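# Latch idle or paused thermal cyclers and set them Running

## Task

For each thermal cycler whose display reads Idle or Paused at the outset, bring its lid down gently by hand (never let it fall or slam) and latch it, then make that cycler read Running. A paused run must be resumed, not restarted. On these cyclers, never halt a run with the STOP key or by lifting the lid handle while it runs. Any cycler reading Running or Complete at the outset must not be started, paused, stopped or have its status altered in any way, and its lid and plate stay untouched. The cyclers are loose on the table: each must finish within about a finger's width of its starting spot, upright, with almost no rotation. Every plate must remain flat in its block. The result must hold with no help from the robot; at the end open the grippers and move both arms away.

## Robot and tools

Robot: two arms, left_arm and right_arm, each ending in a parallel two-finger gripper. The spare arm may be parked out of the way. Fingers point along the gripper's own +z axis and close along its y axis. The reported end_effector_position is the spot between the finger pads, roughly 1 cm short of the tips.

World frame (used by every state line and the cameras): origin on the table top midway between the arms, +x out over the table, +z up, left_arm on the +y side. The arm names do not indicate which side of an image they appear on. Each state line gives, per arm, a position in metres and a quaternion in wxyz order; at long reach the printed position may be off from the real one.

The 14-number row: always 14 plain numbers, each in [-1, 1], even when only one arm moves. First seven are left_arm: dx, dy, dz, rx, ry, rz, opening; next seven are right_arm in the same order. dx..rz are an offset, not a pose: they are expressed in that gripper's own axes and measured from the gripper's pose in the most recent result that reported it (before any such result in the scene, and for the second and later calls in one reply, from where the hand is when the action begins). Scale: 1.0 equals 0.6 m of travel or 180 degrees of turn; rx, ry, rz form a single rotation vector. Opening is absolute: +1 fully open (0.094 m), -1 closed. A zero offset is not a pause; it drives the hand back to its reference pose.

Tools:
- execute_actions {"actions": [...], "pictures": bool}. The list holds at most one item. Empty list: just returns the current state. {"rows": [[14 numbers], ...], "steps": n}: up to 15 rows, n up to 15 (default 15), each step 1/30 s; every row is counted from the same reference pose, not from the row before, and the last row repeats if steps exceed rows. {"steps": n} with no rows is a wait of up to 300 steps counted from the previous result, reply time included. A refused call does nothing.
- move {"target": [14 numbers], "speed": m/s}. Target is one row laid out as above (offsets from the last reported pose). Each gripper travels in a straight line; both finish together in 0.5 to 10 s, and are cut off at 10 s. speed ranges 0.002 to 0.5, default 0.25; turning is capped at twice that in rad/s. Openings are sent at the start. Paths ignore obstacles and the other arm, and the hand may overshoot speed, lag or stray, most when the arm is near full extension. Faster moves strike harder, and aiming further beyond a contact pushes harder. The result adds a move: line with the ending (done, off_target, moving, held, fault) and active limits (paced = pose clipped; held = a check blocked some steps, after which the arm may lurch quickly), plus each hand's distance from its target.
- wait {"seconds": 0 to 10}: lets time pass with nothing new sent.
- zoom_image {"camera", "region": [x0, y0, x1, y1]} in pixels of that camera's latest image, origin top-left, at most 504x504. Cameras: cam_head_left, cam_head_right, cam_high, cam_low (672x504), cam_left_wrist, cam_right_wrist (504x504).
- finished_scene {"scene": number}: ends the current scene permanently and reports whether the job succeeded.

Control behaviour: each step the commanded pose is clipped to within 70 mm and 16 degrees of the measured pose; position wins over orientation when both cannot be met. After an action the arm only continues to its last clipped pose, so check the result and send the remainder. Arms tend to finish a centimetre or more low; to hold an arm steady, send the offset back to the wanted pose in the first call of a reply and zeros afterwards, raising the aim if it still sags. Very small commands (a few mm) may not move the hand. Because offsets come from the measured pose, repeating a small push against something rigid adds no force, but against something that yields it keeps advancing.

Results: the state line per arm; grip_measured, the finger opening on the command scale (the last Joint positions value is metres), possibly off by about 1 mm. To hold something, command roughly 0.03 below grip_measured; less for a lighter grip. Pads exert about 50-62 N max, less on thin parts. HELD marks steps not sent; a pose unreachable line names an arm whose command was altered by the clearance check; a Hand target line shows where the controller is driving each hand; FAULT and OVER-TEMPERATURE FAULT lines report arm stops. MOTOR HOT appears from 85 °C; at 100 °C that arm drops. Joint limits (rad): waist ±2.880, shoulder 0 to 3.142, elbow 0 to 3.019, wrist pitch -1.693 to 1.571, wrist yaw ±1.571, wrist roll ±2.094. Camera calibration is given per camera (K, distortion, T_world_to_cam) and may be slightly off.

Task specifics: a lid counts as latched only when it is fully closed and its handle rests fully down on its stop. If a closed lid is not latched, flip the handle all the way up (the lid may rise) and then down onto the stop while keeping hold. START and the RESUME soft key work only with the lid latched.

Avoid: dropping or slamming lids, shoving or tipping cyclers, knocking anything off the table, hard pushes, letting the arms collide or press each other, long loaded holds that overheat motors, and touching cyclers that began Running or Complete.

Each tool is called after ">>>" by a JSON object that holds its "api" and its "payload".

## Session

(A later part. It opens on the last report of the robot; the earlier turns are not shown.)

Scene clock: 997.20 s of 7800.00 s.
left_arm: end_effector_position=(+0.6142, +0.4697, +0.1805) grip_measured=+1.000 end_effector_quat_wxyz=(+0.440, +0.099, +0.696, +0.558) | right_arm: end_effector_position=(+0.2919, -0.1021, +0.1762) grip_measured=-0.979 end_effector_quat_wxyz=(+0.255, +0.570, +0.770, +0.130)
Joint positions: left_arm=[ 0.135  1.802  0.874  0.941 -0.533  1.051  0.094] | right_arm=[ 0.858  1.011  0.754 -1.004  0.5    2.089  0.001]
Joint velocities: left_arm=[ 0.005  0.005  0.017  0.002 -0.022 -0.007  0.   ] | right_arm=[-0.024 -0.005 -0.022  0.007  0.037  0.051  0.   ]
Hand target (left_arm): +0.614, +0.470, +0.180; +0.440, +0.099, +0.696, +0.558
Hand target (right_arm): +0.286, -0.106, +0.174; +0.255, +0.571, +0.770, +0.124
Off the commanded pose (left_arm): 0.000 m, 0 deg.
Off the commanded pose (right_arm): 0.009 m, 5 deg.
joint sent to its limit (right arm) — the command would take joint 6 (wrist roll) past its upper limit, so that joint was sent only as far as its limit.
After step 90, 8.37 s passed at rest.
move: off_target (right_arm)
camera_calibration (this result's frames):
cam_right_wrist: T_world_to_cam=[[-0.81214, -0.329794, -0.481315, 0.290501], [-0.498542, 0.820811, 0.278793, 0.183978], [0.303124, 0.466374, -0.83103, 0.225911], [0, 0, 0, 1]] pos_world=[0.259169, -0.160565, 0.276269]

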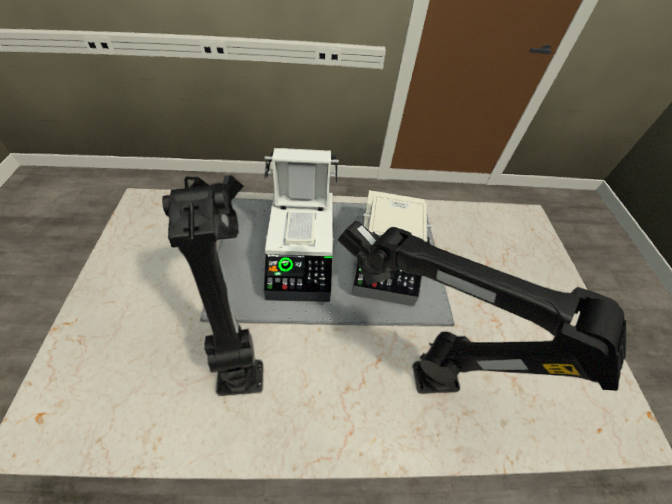

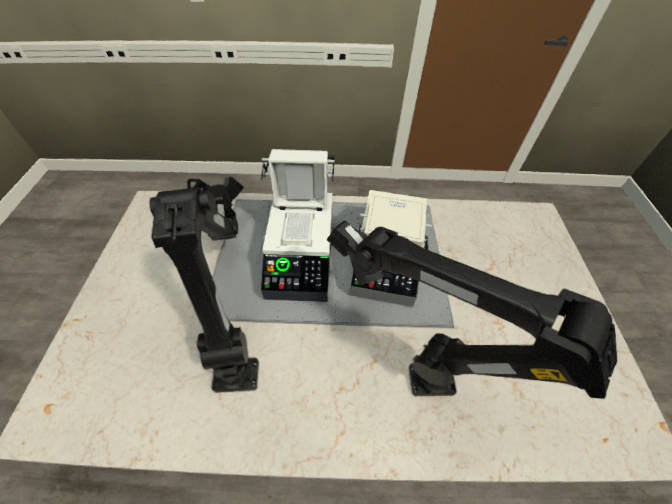

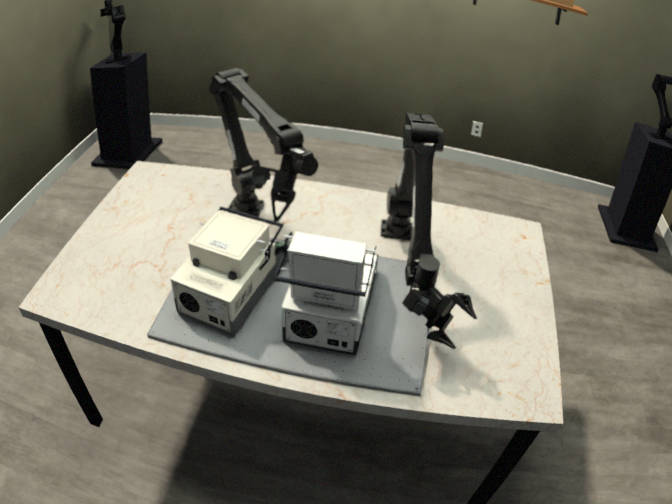

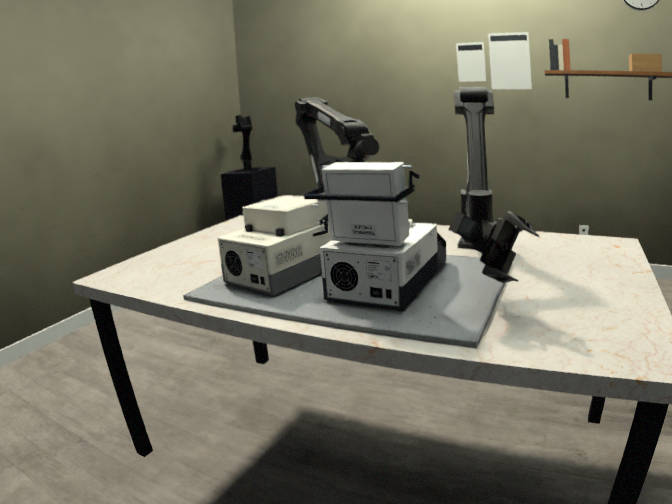

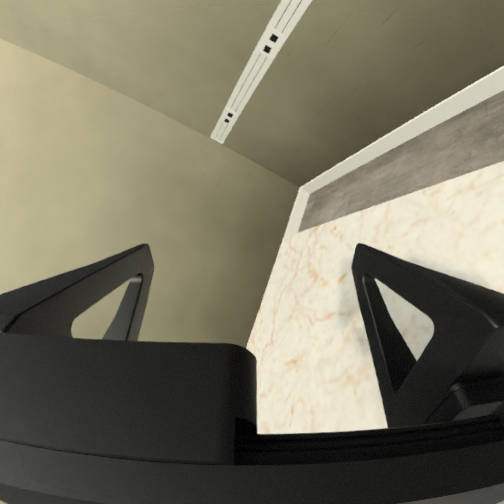

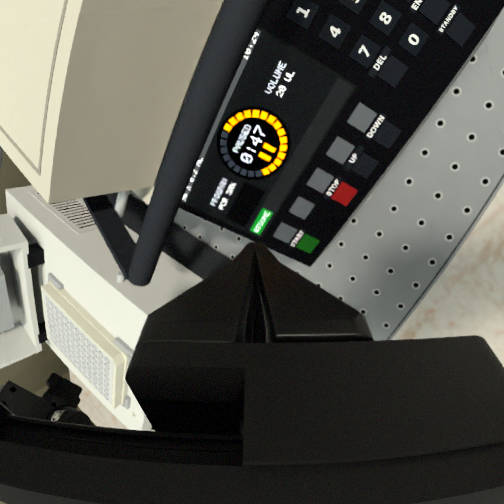

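>>> {"api": "move", "payload": {"target": [0,0,0,0,0,0,1, 0.042,-0.03,0.048,0,0,-0.02,-1], "speed": 0.03}}

Scene clock: 1006.53 s of 7800.00 s.
left_arm: end_effector_position=(+0.6142, +0.4697, +0.1805) grip_measured=+1.000 end_effector_quat_wxyz=(+0.440, +0.099, +0.696, +0.558) | right_arm: end_effector_position=(+0.2861, -0.0907, +0.1412) grip_measured=-0.979 end_effector_quat_wxyz=(+0.258, +0.551, +0.784, +0.120)
Joint positions: left_arm=[ 0.135  1.802  0.874  0.941 -0.533  1.051  0.094] | right_arm=[ 0.9    1.074  0.701 -0.919  0.511  2.089  0.001]
Joint velocities: left_arm=[-0.005 -0.015  0.007 -0.007 -0.066 -0.051  0.   ] | right_arm=[-0.005 -0.005 -0.012 -0.007 -0.007  0.007 -0.001]
Hand target (left_arm): +0.614, +0.470, +0.180; +0.440, +0.099, +0.696, +0.558
Hand target (right_arm): +0.287, -0.086, +0.138; +0.259, +0.545, +0.788, +0.122
Off the commanded pose (left_arm): 0.000 m, 0 deg.
Off the commanded pose (right_arm): 0.006 m, 1 deg.
After step 90, 4.63 s passed at rest.
move: done
camera_calibration (this result's frames):
cam_right_wrist: T_world_to_cam=[[-0.803632, -0.375701, -0.461547, 0.263341], [-0.526898, 0.809729, 0.258298, 0.191556], [0.276685, 0.450764, -0.84868, 0.201905], [0, 0, 0, 1]] pos_world=[0.256695, -0.147182, 0.243418]

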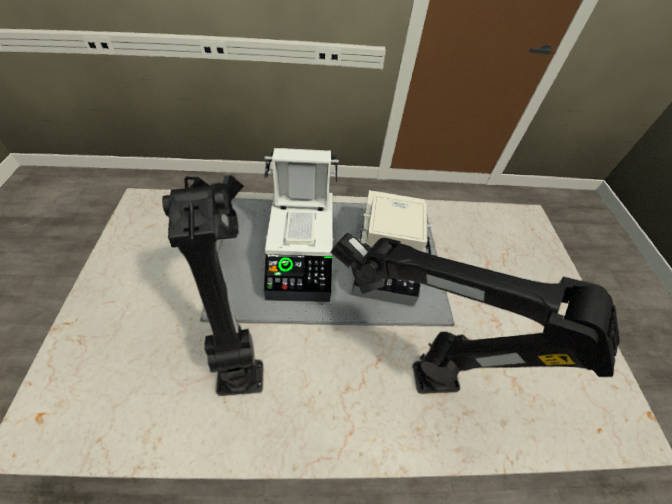

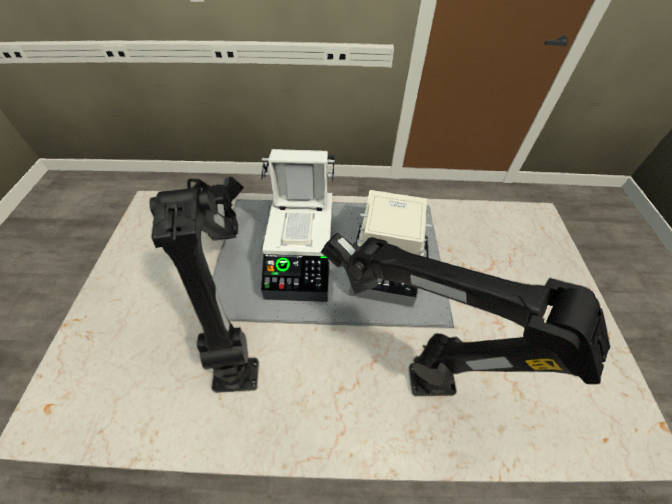

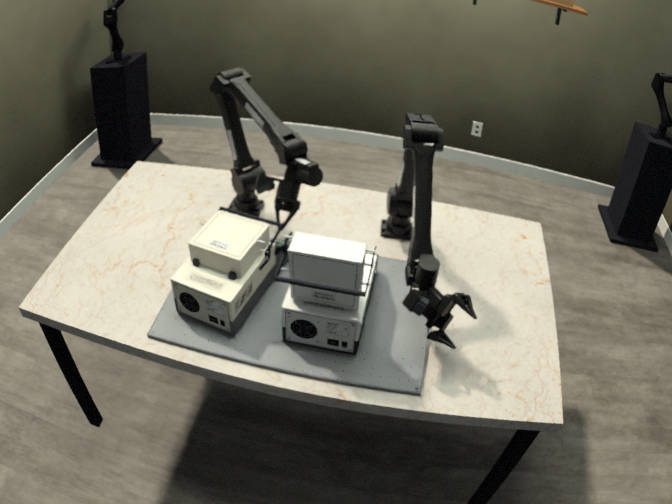

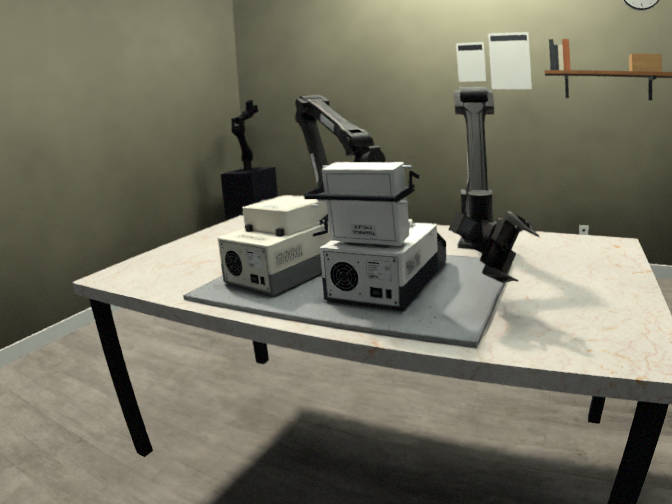

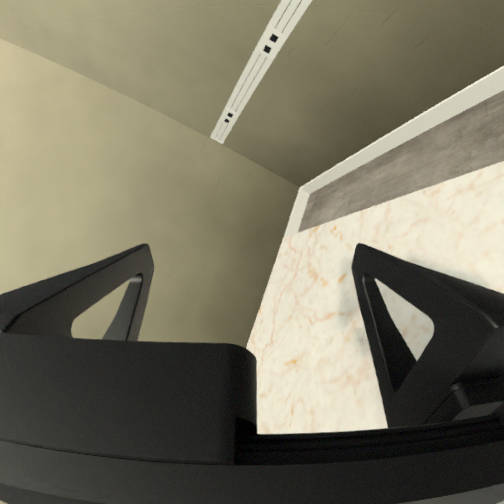

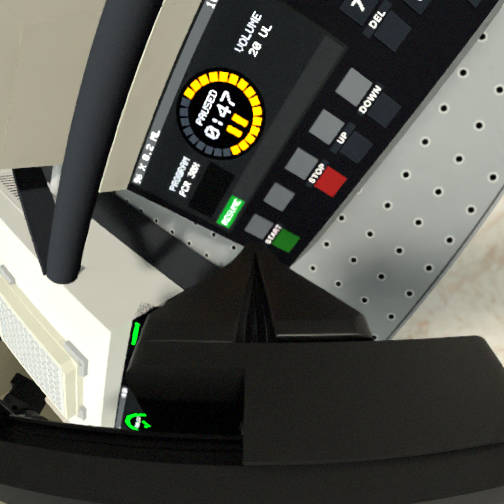

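>>> {"api": "move", "payload": {"target": [0,0,0,0,0,0,1, 0.0,0.012,0.036,0,0,0,-1], "speed": 0.015}}

Scene clock: 1015.13 s of 7800.00 s.
left_arm: end_effector_position=(+0.6142, +0.4697, +0.1805) grip_measured=+1.000 end_effector_quat_wxyz=(+0.440, +0.099, +0.696, +0.558) | right_arm: end_effector_position=(+0.2997, -0.0906, +0.1308) grip_measured=-0.979 end_effector_quat_wxyz=(+0.258, +0.554, +0.783, +0.119)
Joint positions: left_arm=[ 0.135  1.802  0.874  0.941 -0.533  1.051  0.094] | right_arm=[ 0.862  1.112  0.696 -0.859  0.502  2.056  0.001]
Joint velocities: left_arm=[-0.005  0.005  0.007  0.002 -0.007  0.037  0.   ] | right_arm=[ 0.005 -0.005  0.002  0.012 -0.037  0.007 -0.   ]
Hand target (left_arm): +0.614, +0.470, +0.180; +0.440, +0.099, +0.696, +0.558
Hand target (right_arm): +0.303, -0.090, +0.126; +0.258, +0.552, +0.784, +0.119
Off the commanded pose (left_arm): 0.000 m, 0 deg.
Off the commanded pose (right_arm): 0.006 m, 0 deg.
After step 90, 3.80 s passed at rest.
move: done
camera_calibration (this result's frames):
cam_right_wrist: T_world_to_cam=[[-0.805935, -0.370253, -0.461933, 0.270766], [-0.521802, 0.812839, 0.258873, 0.199986], [0.279629, 0.449673, -0.848294, 0.1882], [0, 0, 0, 1]] pos_world=[0.269946, -0.146933, 0.232954]

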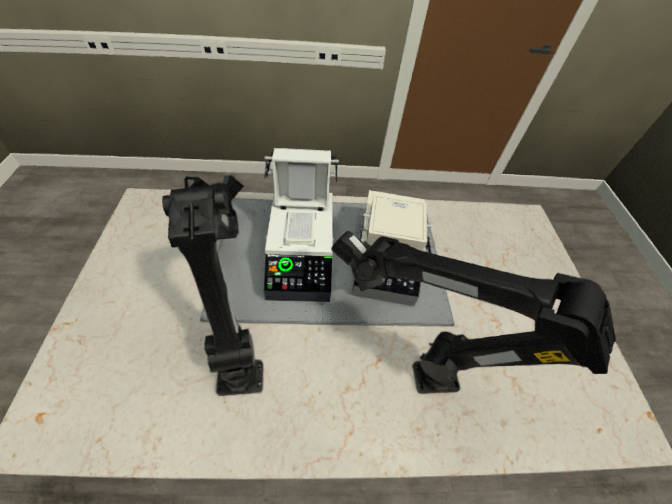

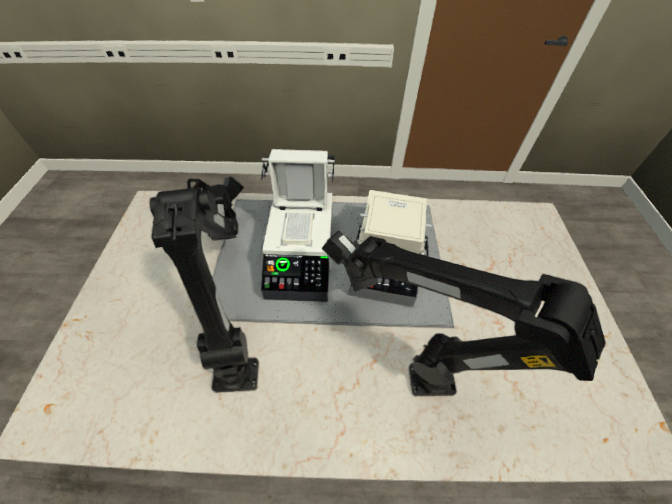

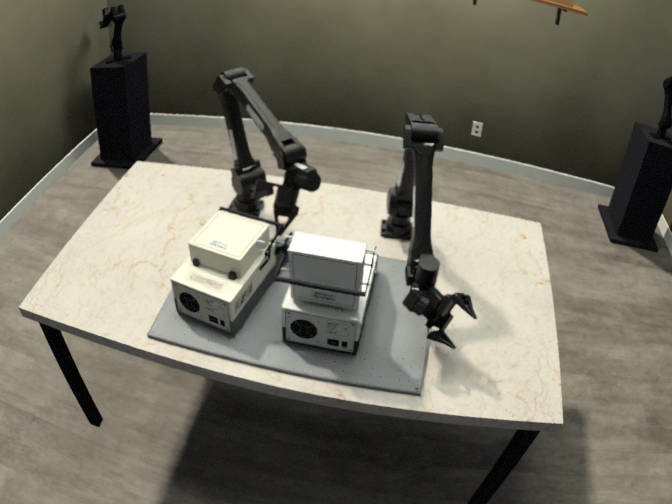

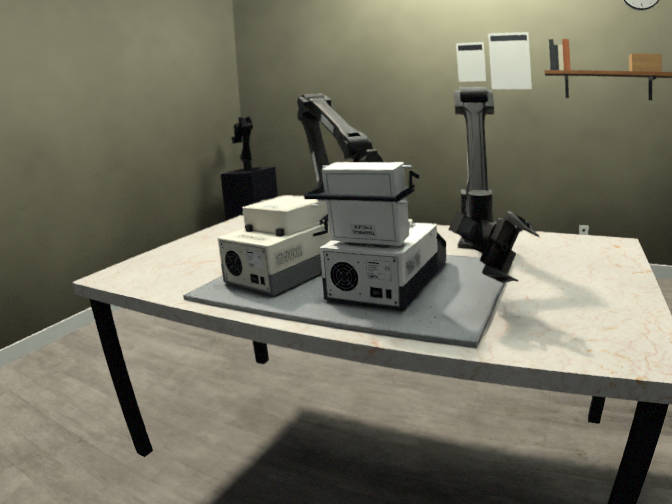

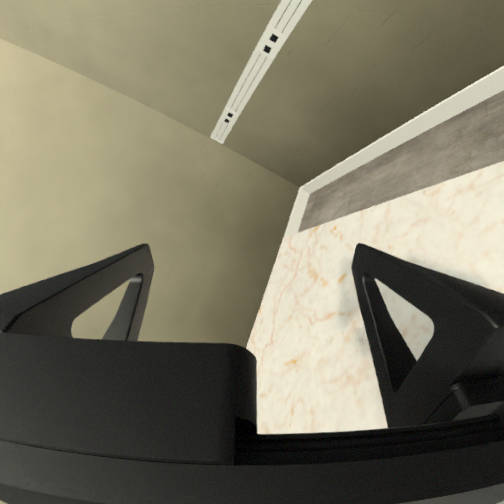

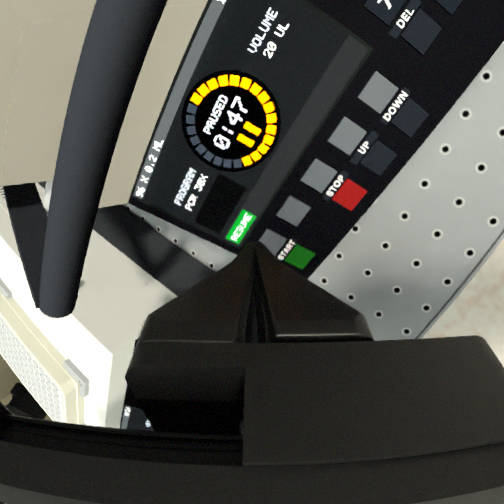

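>>> {"api": "move", "payload": {"target": [0,0,0,0,0,0,1, 0.009,-0.021,0.049,0,0,0,-1], "speed": 0.012}}

Scene clock: 1024.97 s of 7800.00 s.
left_arm: end_effector_position=(+0.6142, +0.4697, +0.1805) grip_measured=+1.000 end_effector_quat_wxyz=(+0.440, +0.099, +0.696, +0.558) | right_arm: end_effector_position=(+0.3005, -0.0927, +0.1037) grip_measured=-0.979 end_effector_quat_wxyz=(+0.258, +0.556, +0.781, +0.119)
Joint positions: left_arm=[ 0.135  1.802  0.874  0.941 -0.533  1.051  0.094] | right_arm=[ 0.856  1.15   0.643 -0.766  0.501  2.055  0.001]
Joint velocities: left_arm=[-0.005 -0.015 -0.007 -0.002 -0.022 -0.037  0.   ] | right_arm=[ 0.005  0.005 -0.012  0.022  0.022  0.022 -0.001]
Hand target (left_arm): +0.614, +0.470, +0.180; +0.440, +0.099, +0.696, +0.558
Hand target (right_arm): +0.303, -0.093, +0.099; +0.258, +0.554, +0.782, +0.119
Off the commanded pose (left_arm): 0.000 m, 0 deg.
Off the commanded pose (right_arm): 0.006 m, 0 deg.
After step 90, 3.90 s passed at rest.
move: done
camera_calibration (this result's frames):
cam_right_wrist: T_world_to_cam=[[-0.807389, -0.365038, -0.463541, 0.259148], [-0.517801, 0.81501, 0.260079, 0.20798], [0.282852, 0.450007, -0.847047, 0.164857], [0, 0, 0, 1]] pos_world=[0.270295, -0.149094, 0.205676]

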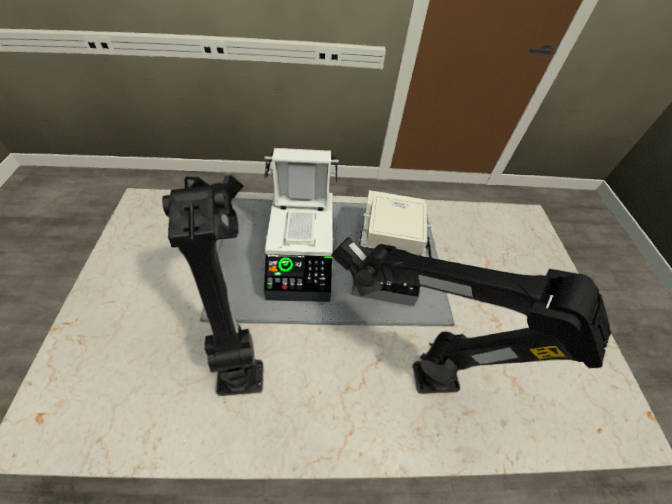

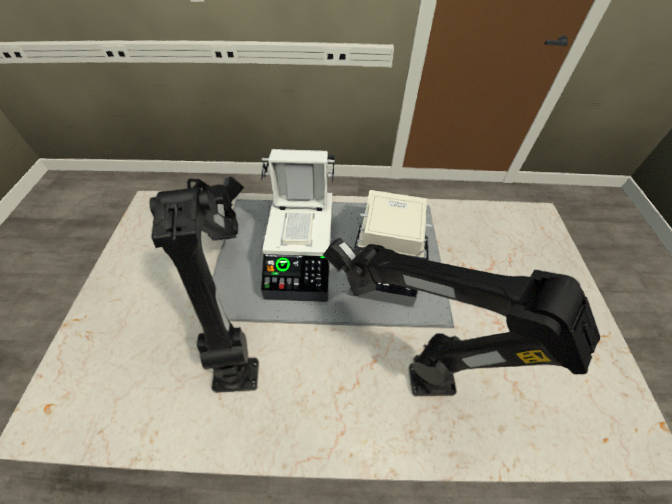

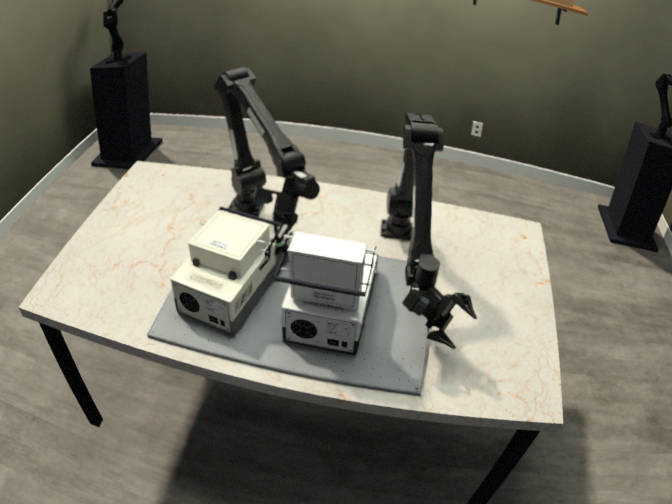

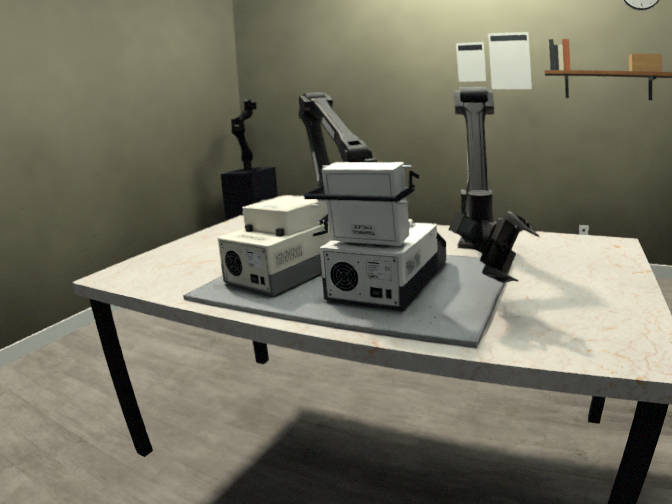

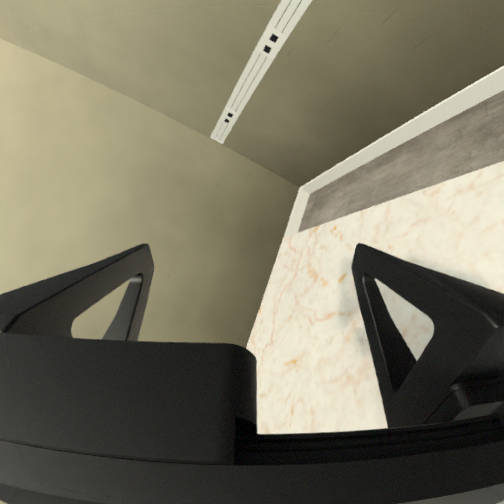

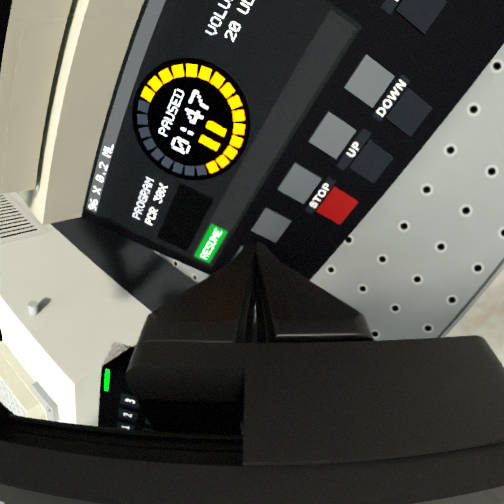

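>>> {"api": "move", "payload": {"target": [0,0,0,0,0,0,1, -0.005,0.015,0.006,0,0,0,-1], "speed": 0.01}}

Scene clock: 1033.07 s of 7800.00 s.
left_arm: end_effector_position=(+0.6142, +0.4697, +0.1805) grip_measured=+1.000 end_effector_quat_wxyz=(+0.440, +0.099, +0.696, +0.558) | right_arm: end_effector_position=(+0.3030, -0.0961, +0.1034) grip_measured=-0.979 end_effector_quat_wxyz=(+0.258, +0.557, +0.781, +0.117)
Joint positions: left_arm=[ 0.135  1.802  0.874  0.941 -0.533  1.051  0.094] | right_arm=[ 0.842  1.15   0.643 -0.766  0.497  2.043  0.001]
Joint velocities: left_arm=[-0.005 -0.015  0.017 -0.012 -0.037  0.022  0.   ] | right_arm=[ 0.005 -0.024 -0.002 -0.002 -0.081 -0.081  0.   ]
Hand target (left_arm): +0.614, +0.470, +0.180; +0.440, +0.099, +0.696, +0.558
Hand target (right_arm): +0.310, -0.093, +0.106; +0.258, +0.556, +0.781, +0.119
Off the commanded pose (left_arm): 0.000 m, 0 deg.
Off the commanded pose (right_arm): 0.008 m, 0 deg.
After step 90, 3.87 s passed at rest.
move: done
camera_calibration (this result's frames):
cam_right_wrist: T_world_to_cam=[[-0.81039, -0.364297, -0.458864, 0.260332], [-0.514268, 0.817524, 0.259196, 0.211424], [0.280708, 0.446029, -0.849859, 0.165963], [0, 0, 0, 1]] pos_world=[0.273111, -0.15203, 0.205702]

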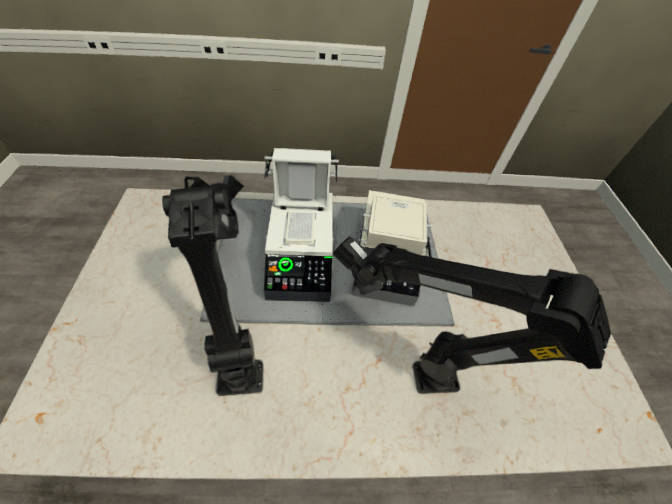

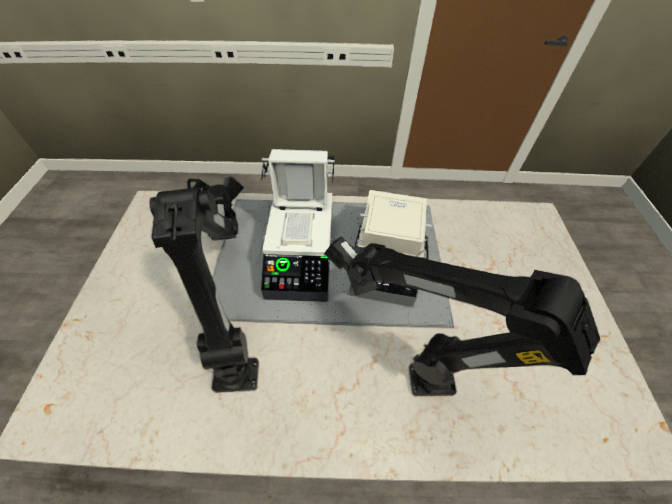

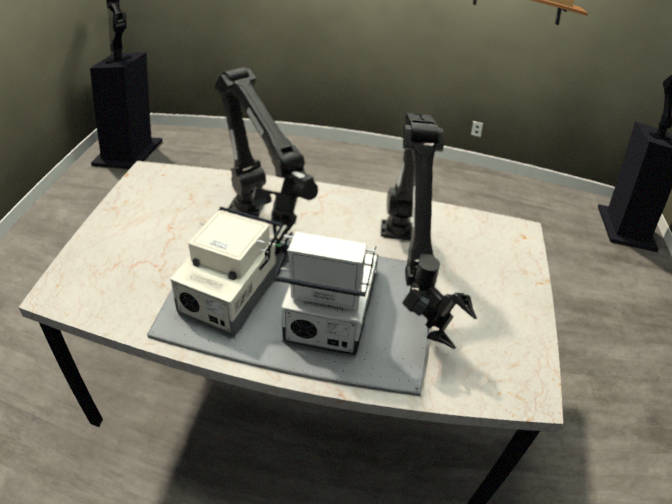

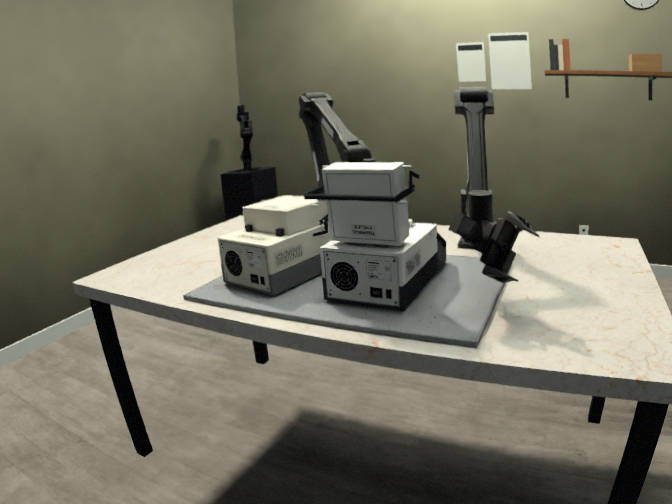

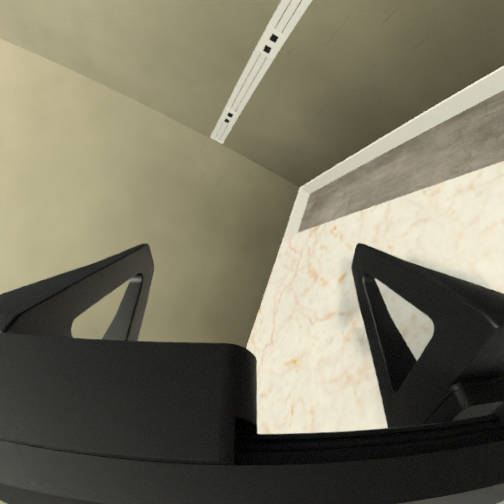

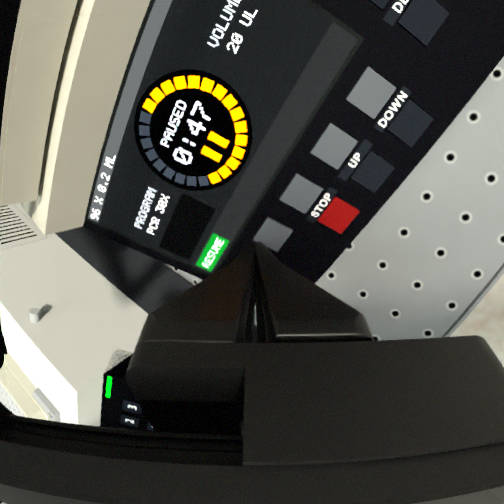

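>>> {"api": "move", "payload": {"target": [0,0,0,0,0,0,1, 0.016,0.014,-0.002,0,0,0,-1], "speed": 0.01}}

Scene clock: 1042.27 s of 7800.00 s.
left_arm: end_effector_position=(+0.6142, +0.4697, +0.1805) grip_measured=+1.000 end_effector_quat_wxyz=(+0.440, +0.099, +0.696, +0.558) | right_arm: end_effector_position=(+0.3018, -0.0945, +0.1017) grip_measured=-0.979 end_effector_quat_wxyz=(+0.260, +0.554, +0.783, +0.114)
Joint positions: left_arm=[ 0.135  1.802  0.874  0.941 -0.533  1.051  0.094] | right_arm=[ 0.851  1.157  0.643 -0.766  0.504  2.044  0.001]
Joint velocities: left_arm=[ 0.005 -0.015  0.002 -0.012 -0.037 -0.081  0.   ] | right_arm=[-0.015  0.005  0.007 -0.007  0.037  0.007 -0.001]
Hand target (left_arm): +0.614, +0.470, +0.180; +0.440, +0.099, +0.696, +0.558
Hand target (right_arm): +0.307, -0.084, +0.106; +0.258, +0.557, +0.781, +0.117
Off the commanded pose (left_arm): 0.000 m, 0 deg.
Off the commanded pose (right_arm): 0.012 m, 1 deg.
After step 90, 4.70 s passed at rest.
move: off_target (right_arm)
camera_calibration (this result's frames):
cam_right_wrist: T_world_to_cam=[[-0.807926, -0.373153, -0.456084, 0.257225], [-0.519237, 0.816774, 0.251542, 0.212136], [0.278653, 0.440043, -0.853648, 0.164636], [0, 0, 0, 1]] pos_world=[0.272091, -0.14973, 0.204496]

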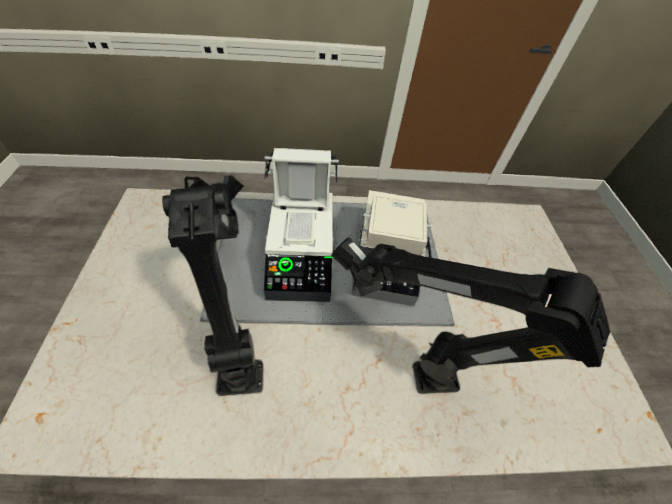

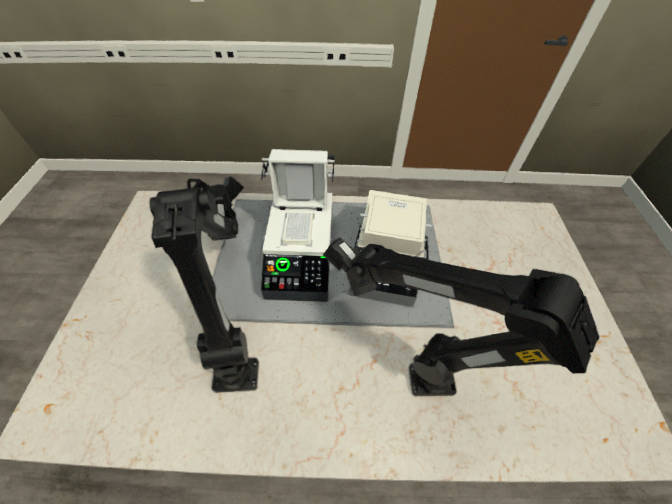

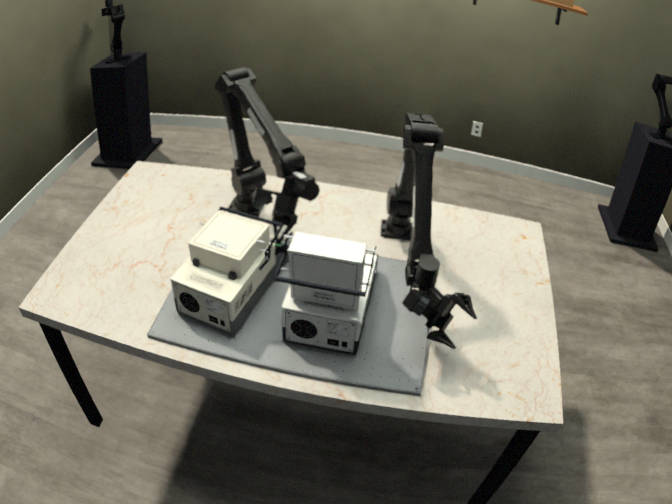

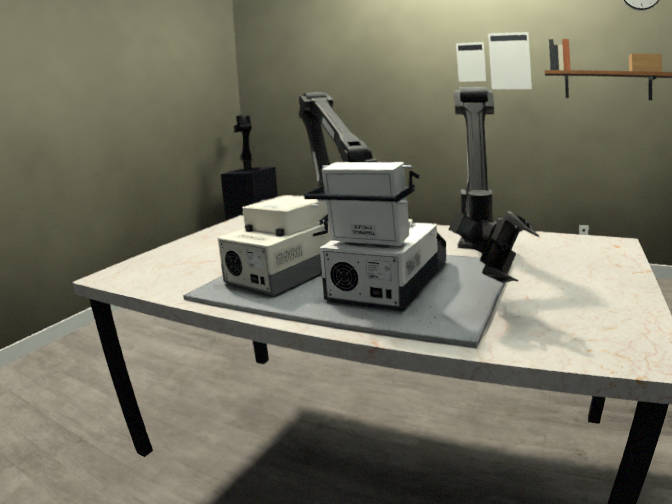

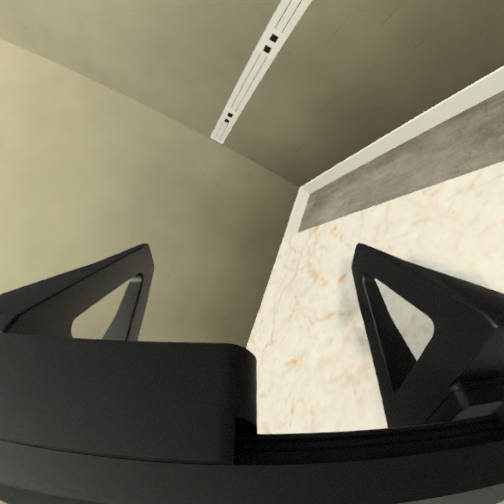

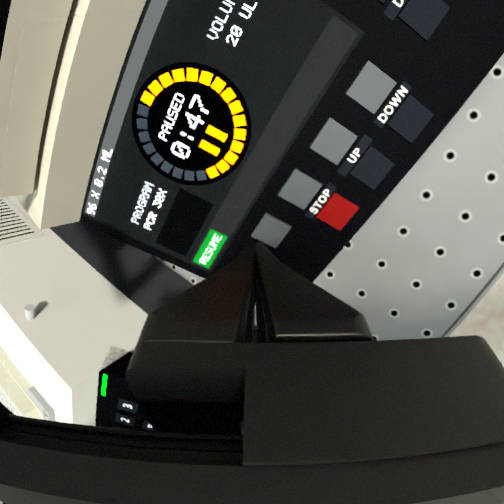

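>>> {"api": "move", "payload": {"target": [0,0,0,0,0,0,1, 0.005,0.04,-0.06,0,0,0,-1], "speed": 0.03}}

Scene clock: 1048.10 s of 7800.00 s.
left_arm: end_effector_position=(+0.6142, +0.4697, +0.1805) grip_measured=+1.000 end_effector_quat_wxyz=(+0.440, +0.099, +0.696, +0.558) | right_arm: end_effector_position=(+0.2943, -0.0927, +0.1209) grip_measured=-0.979 end_effector_quat_wxyz=(+0.259, +0.548, +0.790, +0.094)
Joint positions: left_arm=[ 0.135  1.802  0.874  0.941 -0.533  1.051  0.094] | right_arm=[ 0.874  1.143  0.697 -0.888  0.509  2.063  0.001]
Joint velocities: left_arm=[-0.005  0.015  0.012 -0.012 -0.081 -0.11   0.   ] | right_arm=[-0.015 -0.015 -0.022 -0.002 -0.022  0.007  0.   ]
Hand target (left_arm): +0.614, +0.470, +0.180; +0.440, +0.099, +0.696, +0.558
Hand target (right_arm): +0.301, -0.080, +0.142; +0.260, +0.554, +0.783, +0.115
Off the commanded pose (left_arm): 0.000 m, 0 deg.
Off the commanded pose (right_arm): 0.026 m, 3 deg.
After step 90, 1.10 s passed at rest.
move: off_target (right_arm)
camera_calibration (this result's frames):
cam_right_wrist: T_world_to_cam=[[-0.817416, -0.393515, -0.420686, 0.257299], [-0.517735, 0.82205, 0.237033, 0.203737], [0.252549, 0.411558, -0.875693, 0.189948], [0, 0, 0, 1]] pos_world=[0.267831, -0.144405, 0.226286]

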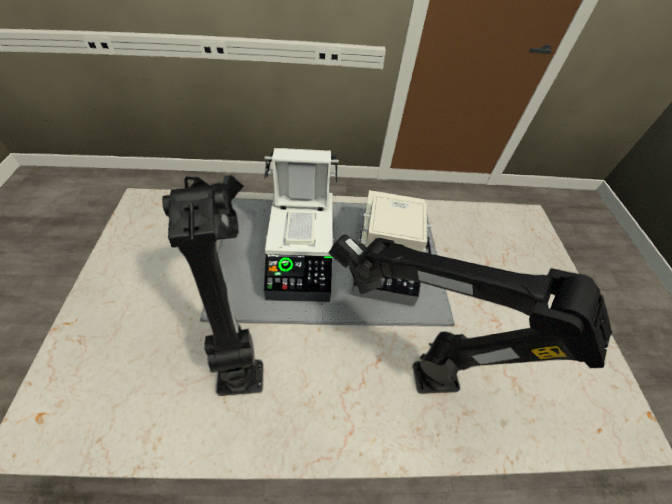

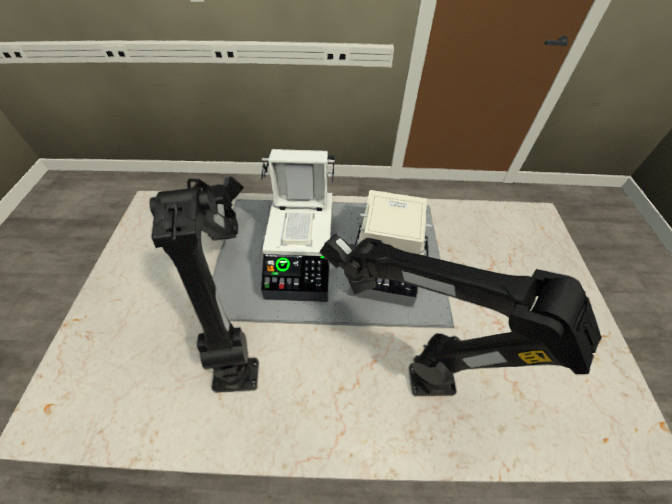

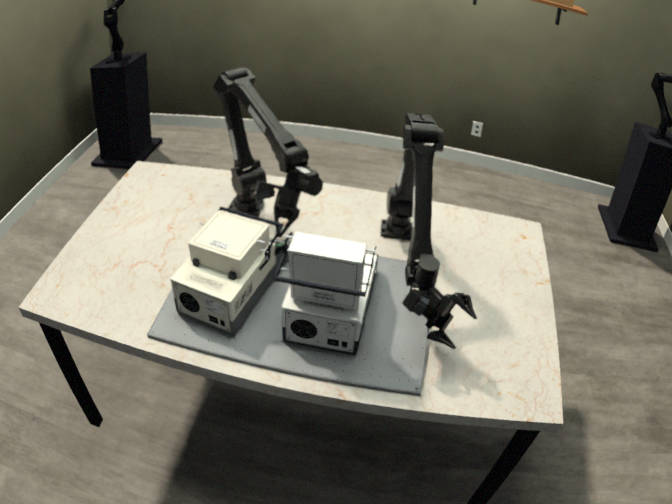

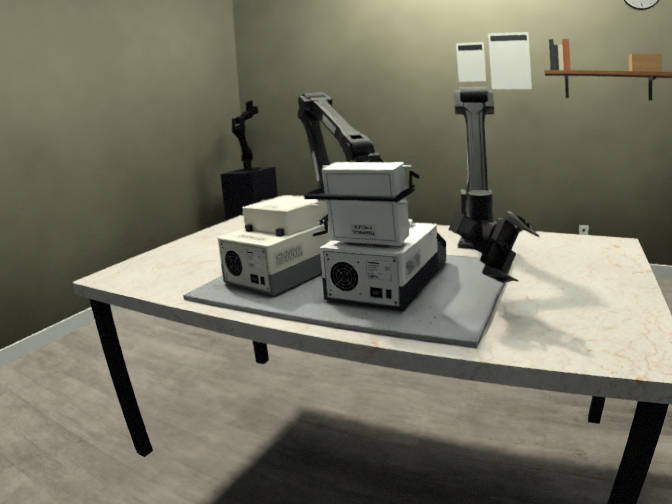

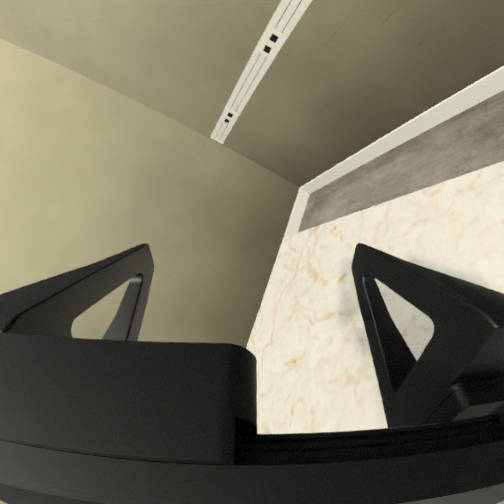

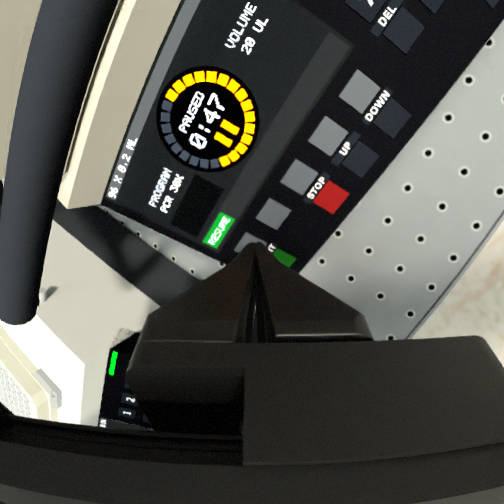

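>>> {"api": "move", "payload": {"target": [0,0,0,0,0,0,1, -0.002,0.027,0.008,0,0,0,-1], "speed": 0.015}}

Scene clock: 1053.83 s of 7800.00 s.
left_arm: end_effector_position=(+0.6142, +0.4697, +0.1805) grip_measured=+1.000 end_effector_quat_wxyz=(+0.440, +0.099, +0.696, +0.558) | right_arm: end_effector_position=(+0.2985, -0.0987, +0.1151) grip_measured=-0.979 end_effector_quat_wxyz=(+0.258, +0.549, +0.791, +0.080)
Joint positions: left_arm=[ 0.135  1.802  0.874  0.941 -0.533  1.051  0.094] | right_arm=[ 0.851  1.161  0.697 -0.888  0.505  2.044  0.001]
Joint velocities: left_arm=[-0.015 -0.015 -0.027  0.002 -0.007 -0.051  0.   ] | right_arm=[-0.005 -0.005  0.007 -0.007 -0.051 -0.051 -0.   ]
Hand target (left_arm): +0.614, +0.470, +0.180; +0.440, +0.099, +0.696, +0.558
Hand target (right_arm): +0.310, -0.088, +0.124; +0.259, +0.548, +0.790, +0.093
Off the commanded pose (left_arm): 0.000 m, 0 deg.
Off the commanded pose (right_arm): 0.018 m, 2 deg.
After step 90, 1.37 s passed at rest.
move: off_target (right_arm)
camera_calibration (this result's frames):
cam_right_wrist: T_world_to_cam=[[-0.826764, -0.397334, -0.39823, 0.255736], [-0.50867, 0.830339, 0.227578, 0.211426], [0.240242, 0.390721, -0.888606, 0.189389], [0, 0, 0, 1]] pos_world=[0.27348, -0.147941, 0.222018]

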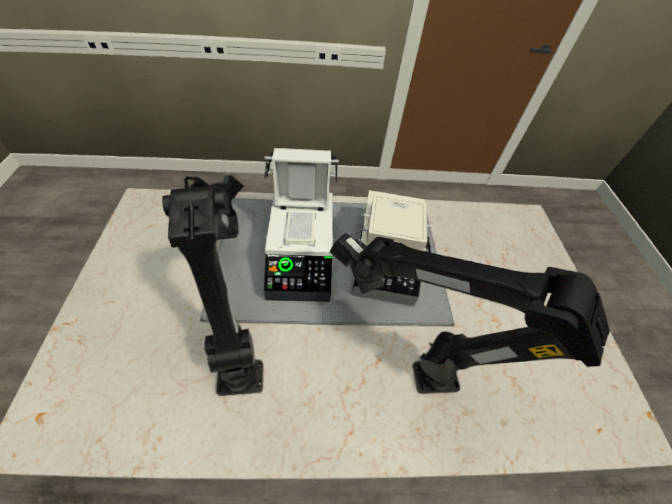

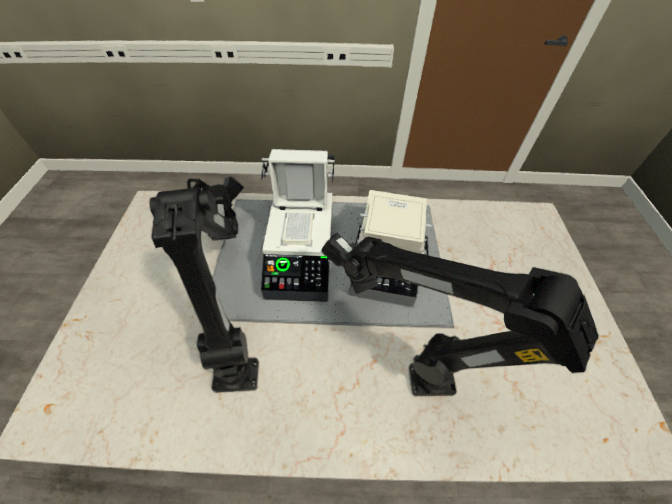

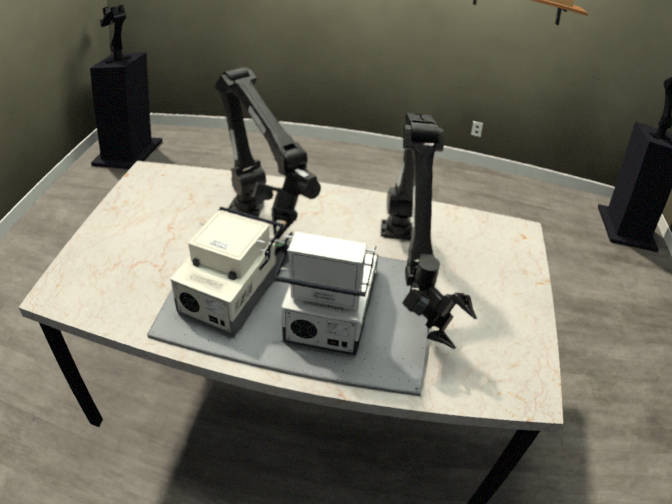

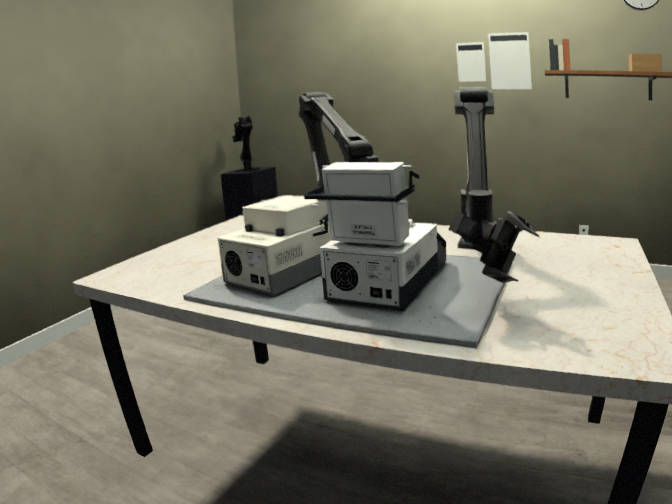

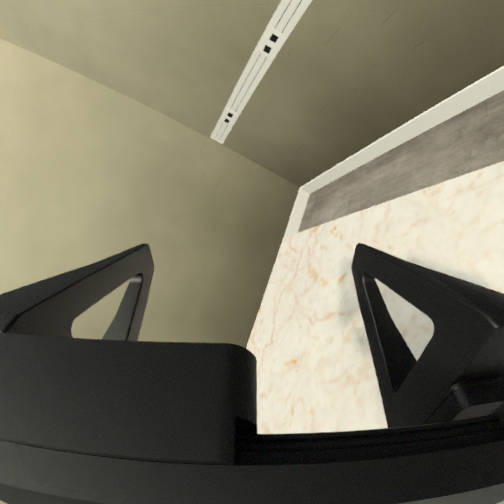

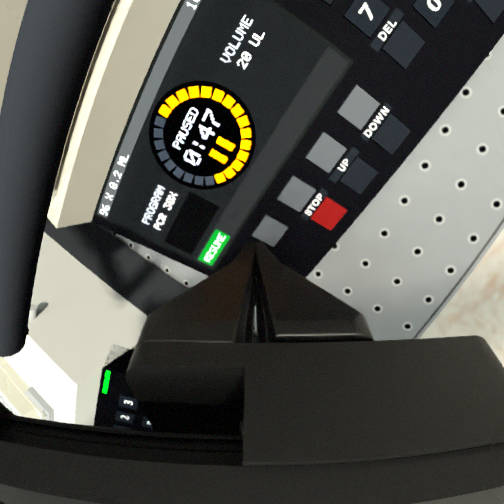

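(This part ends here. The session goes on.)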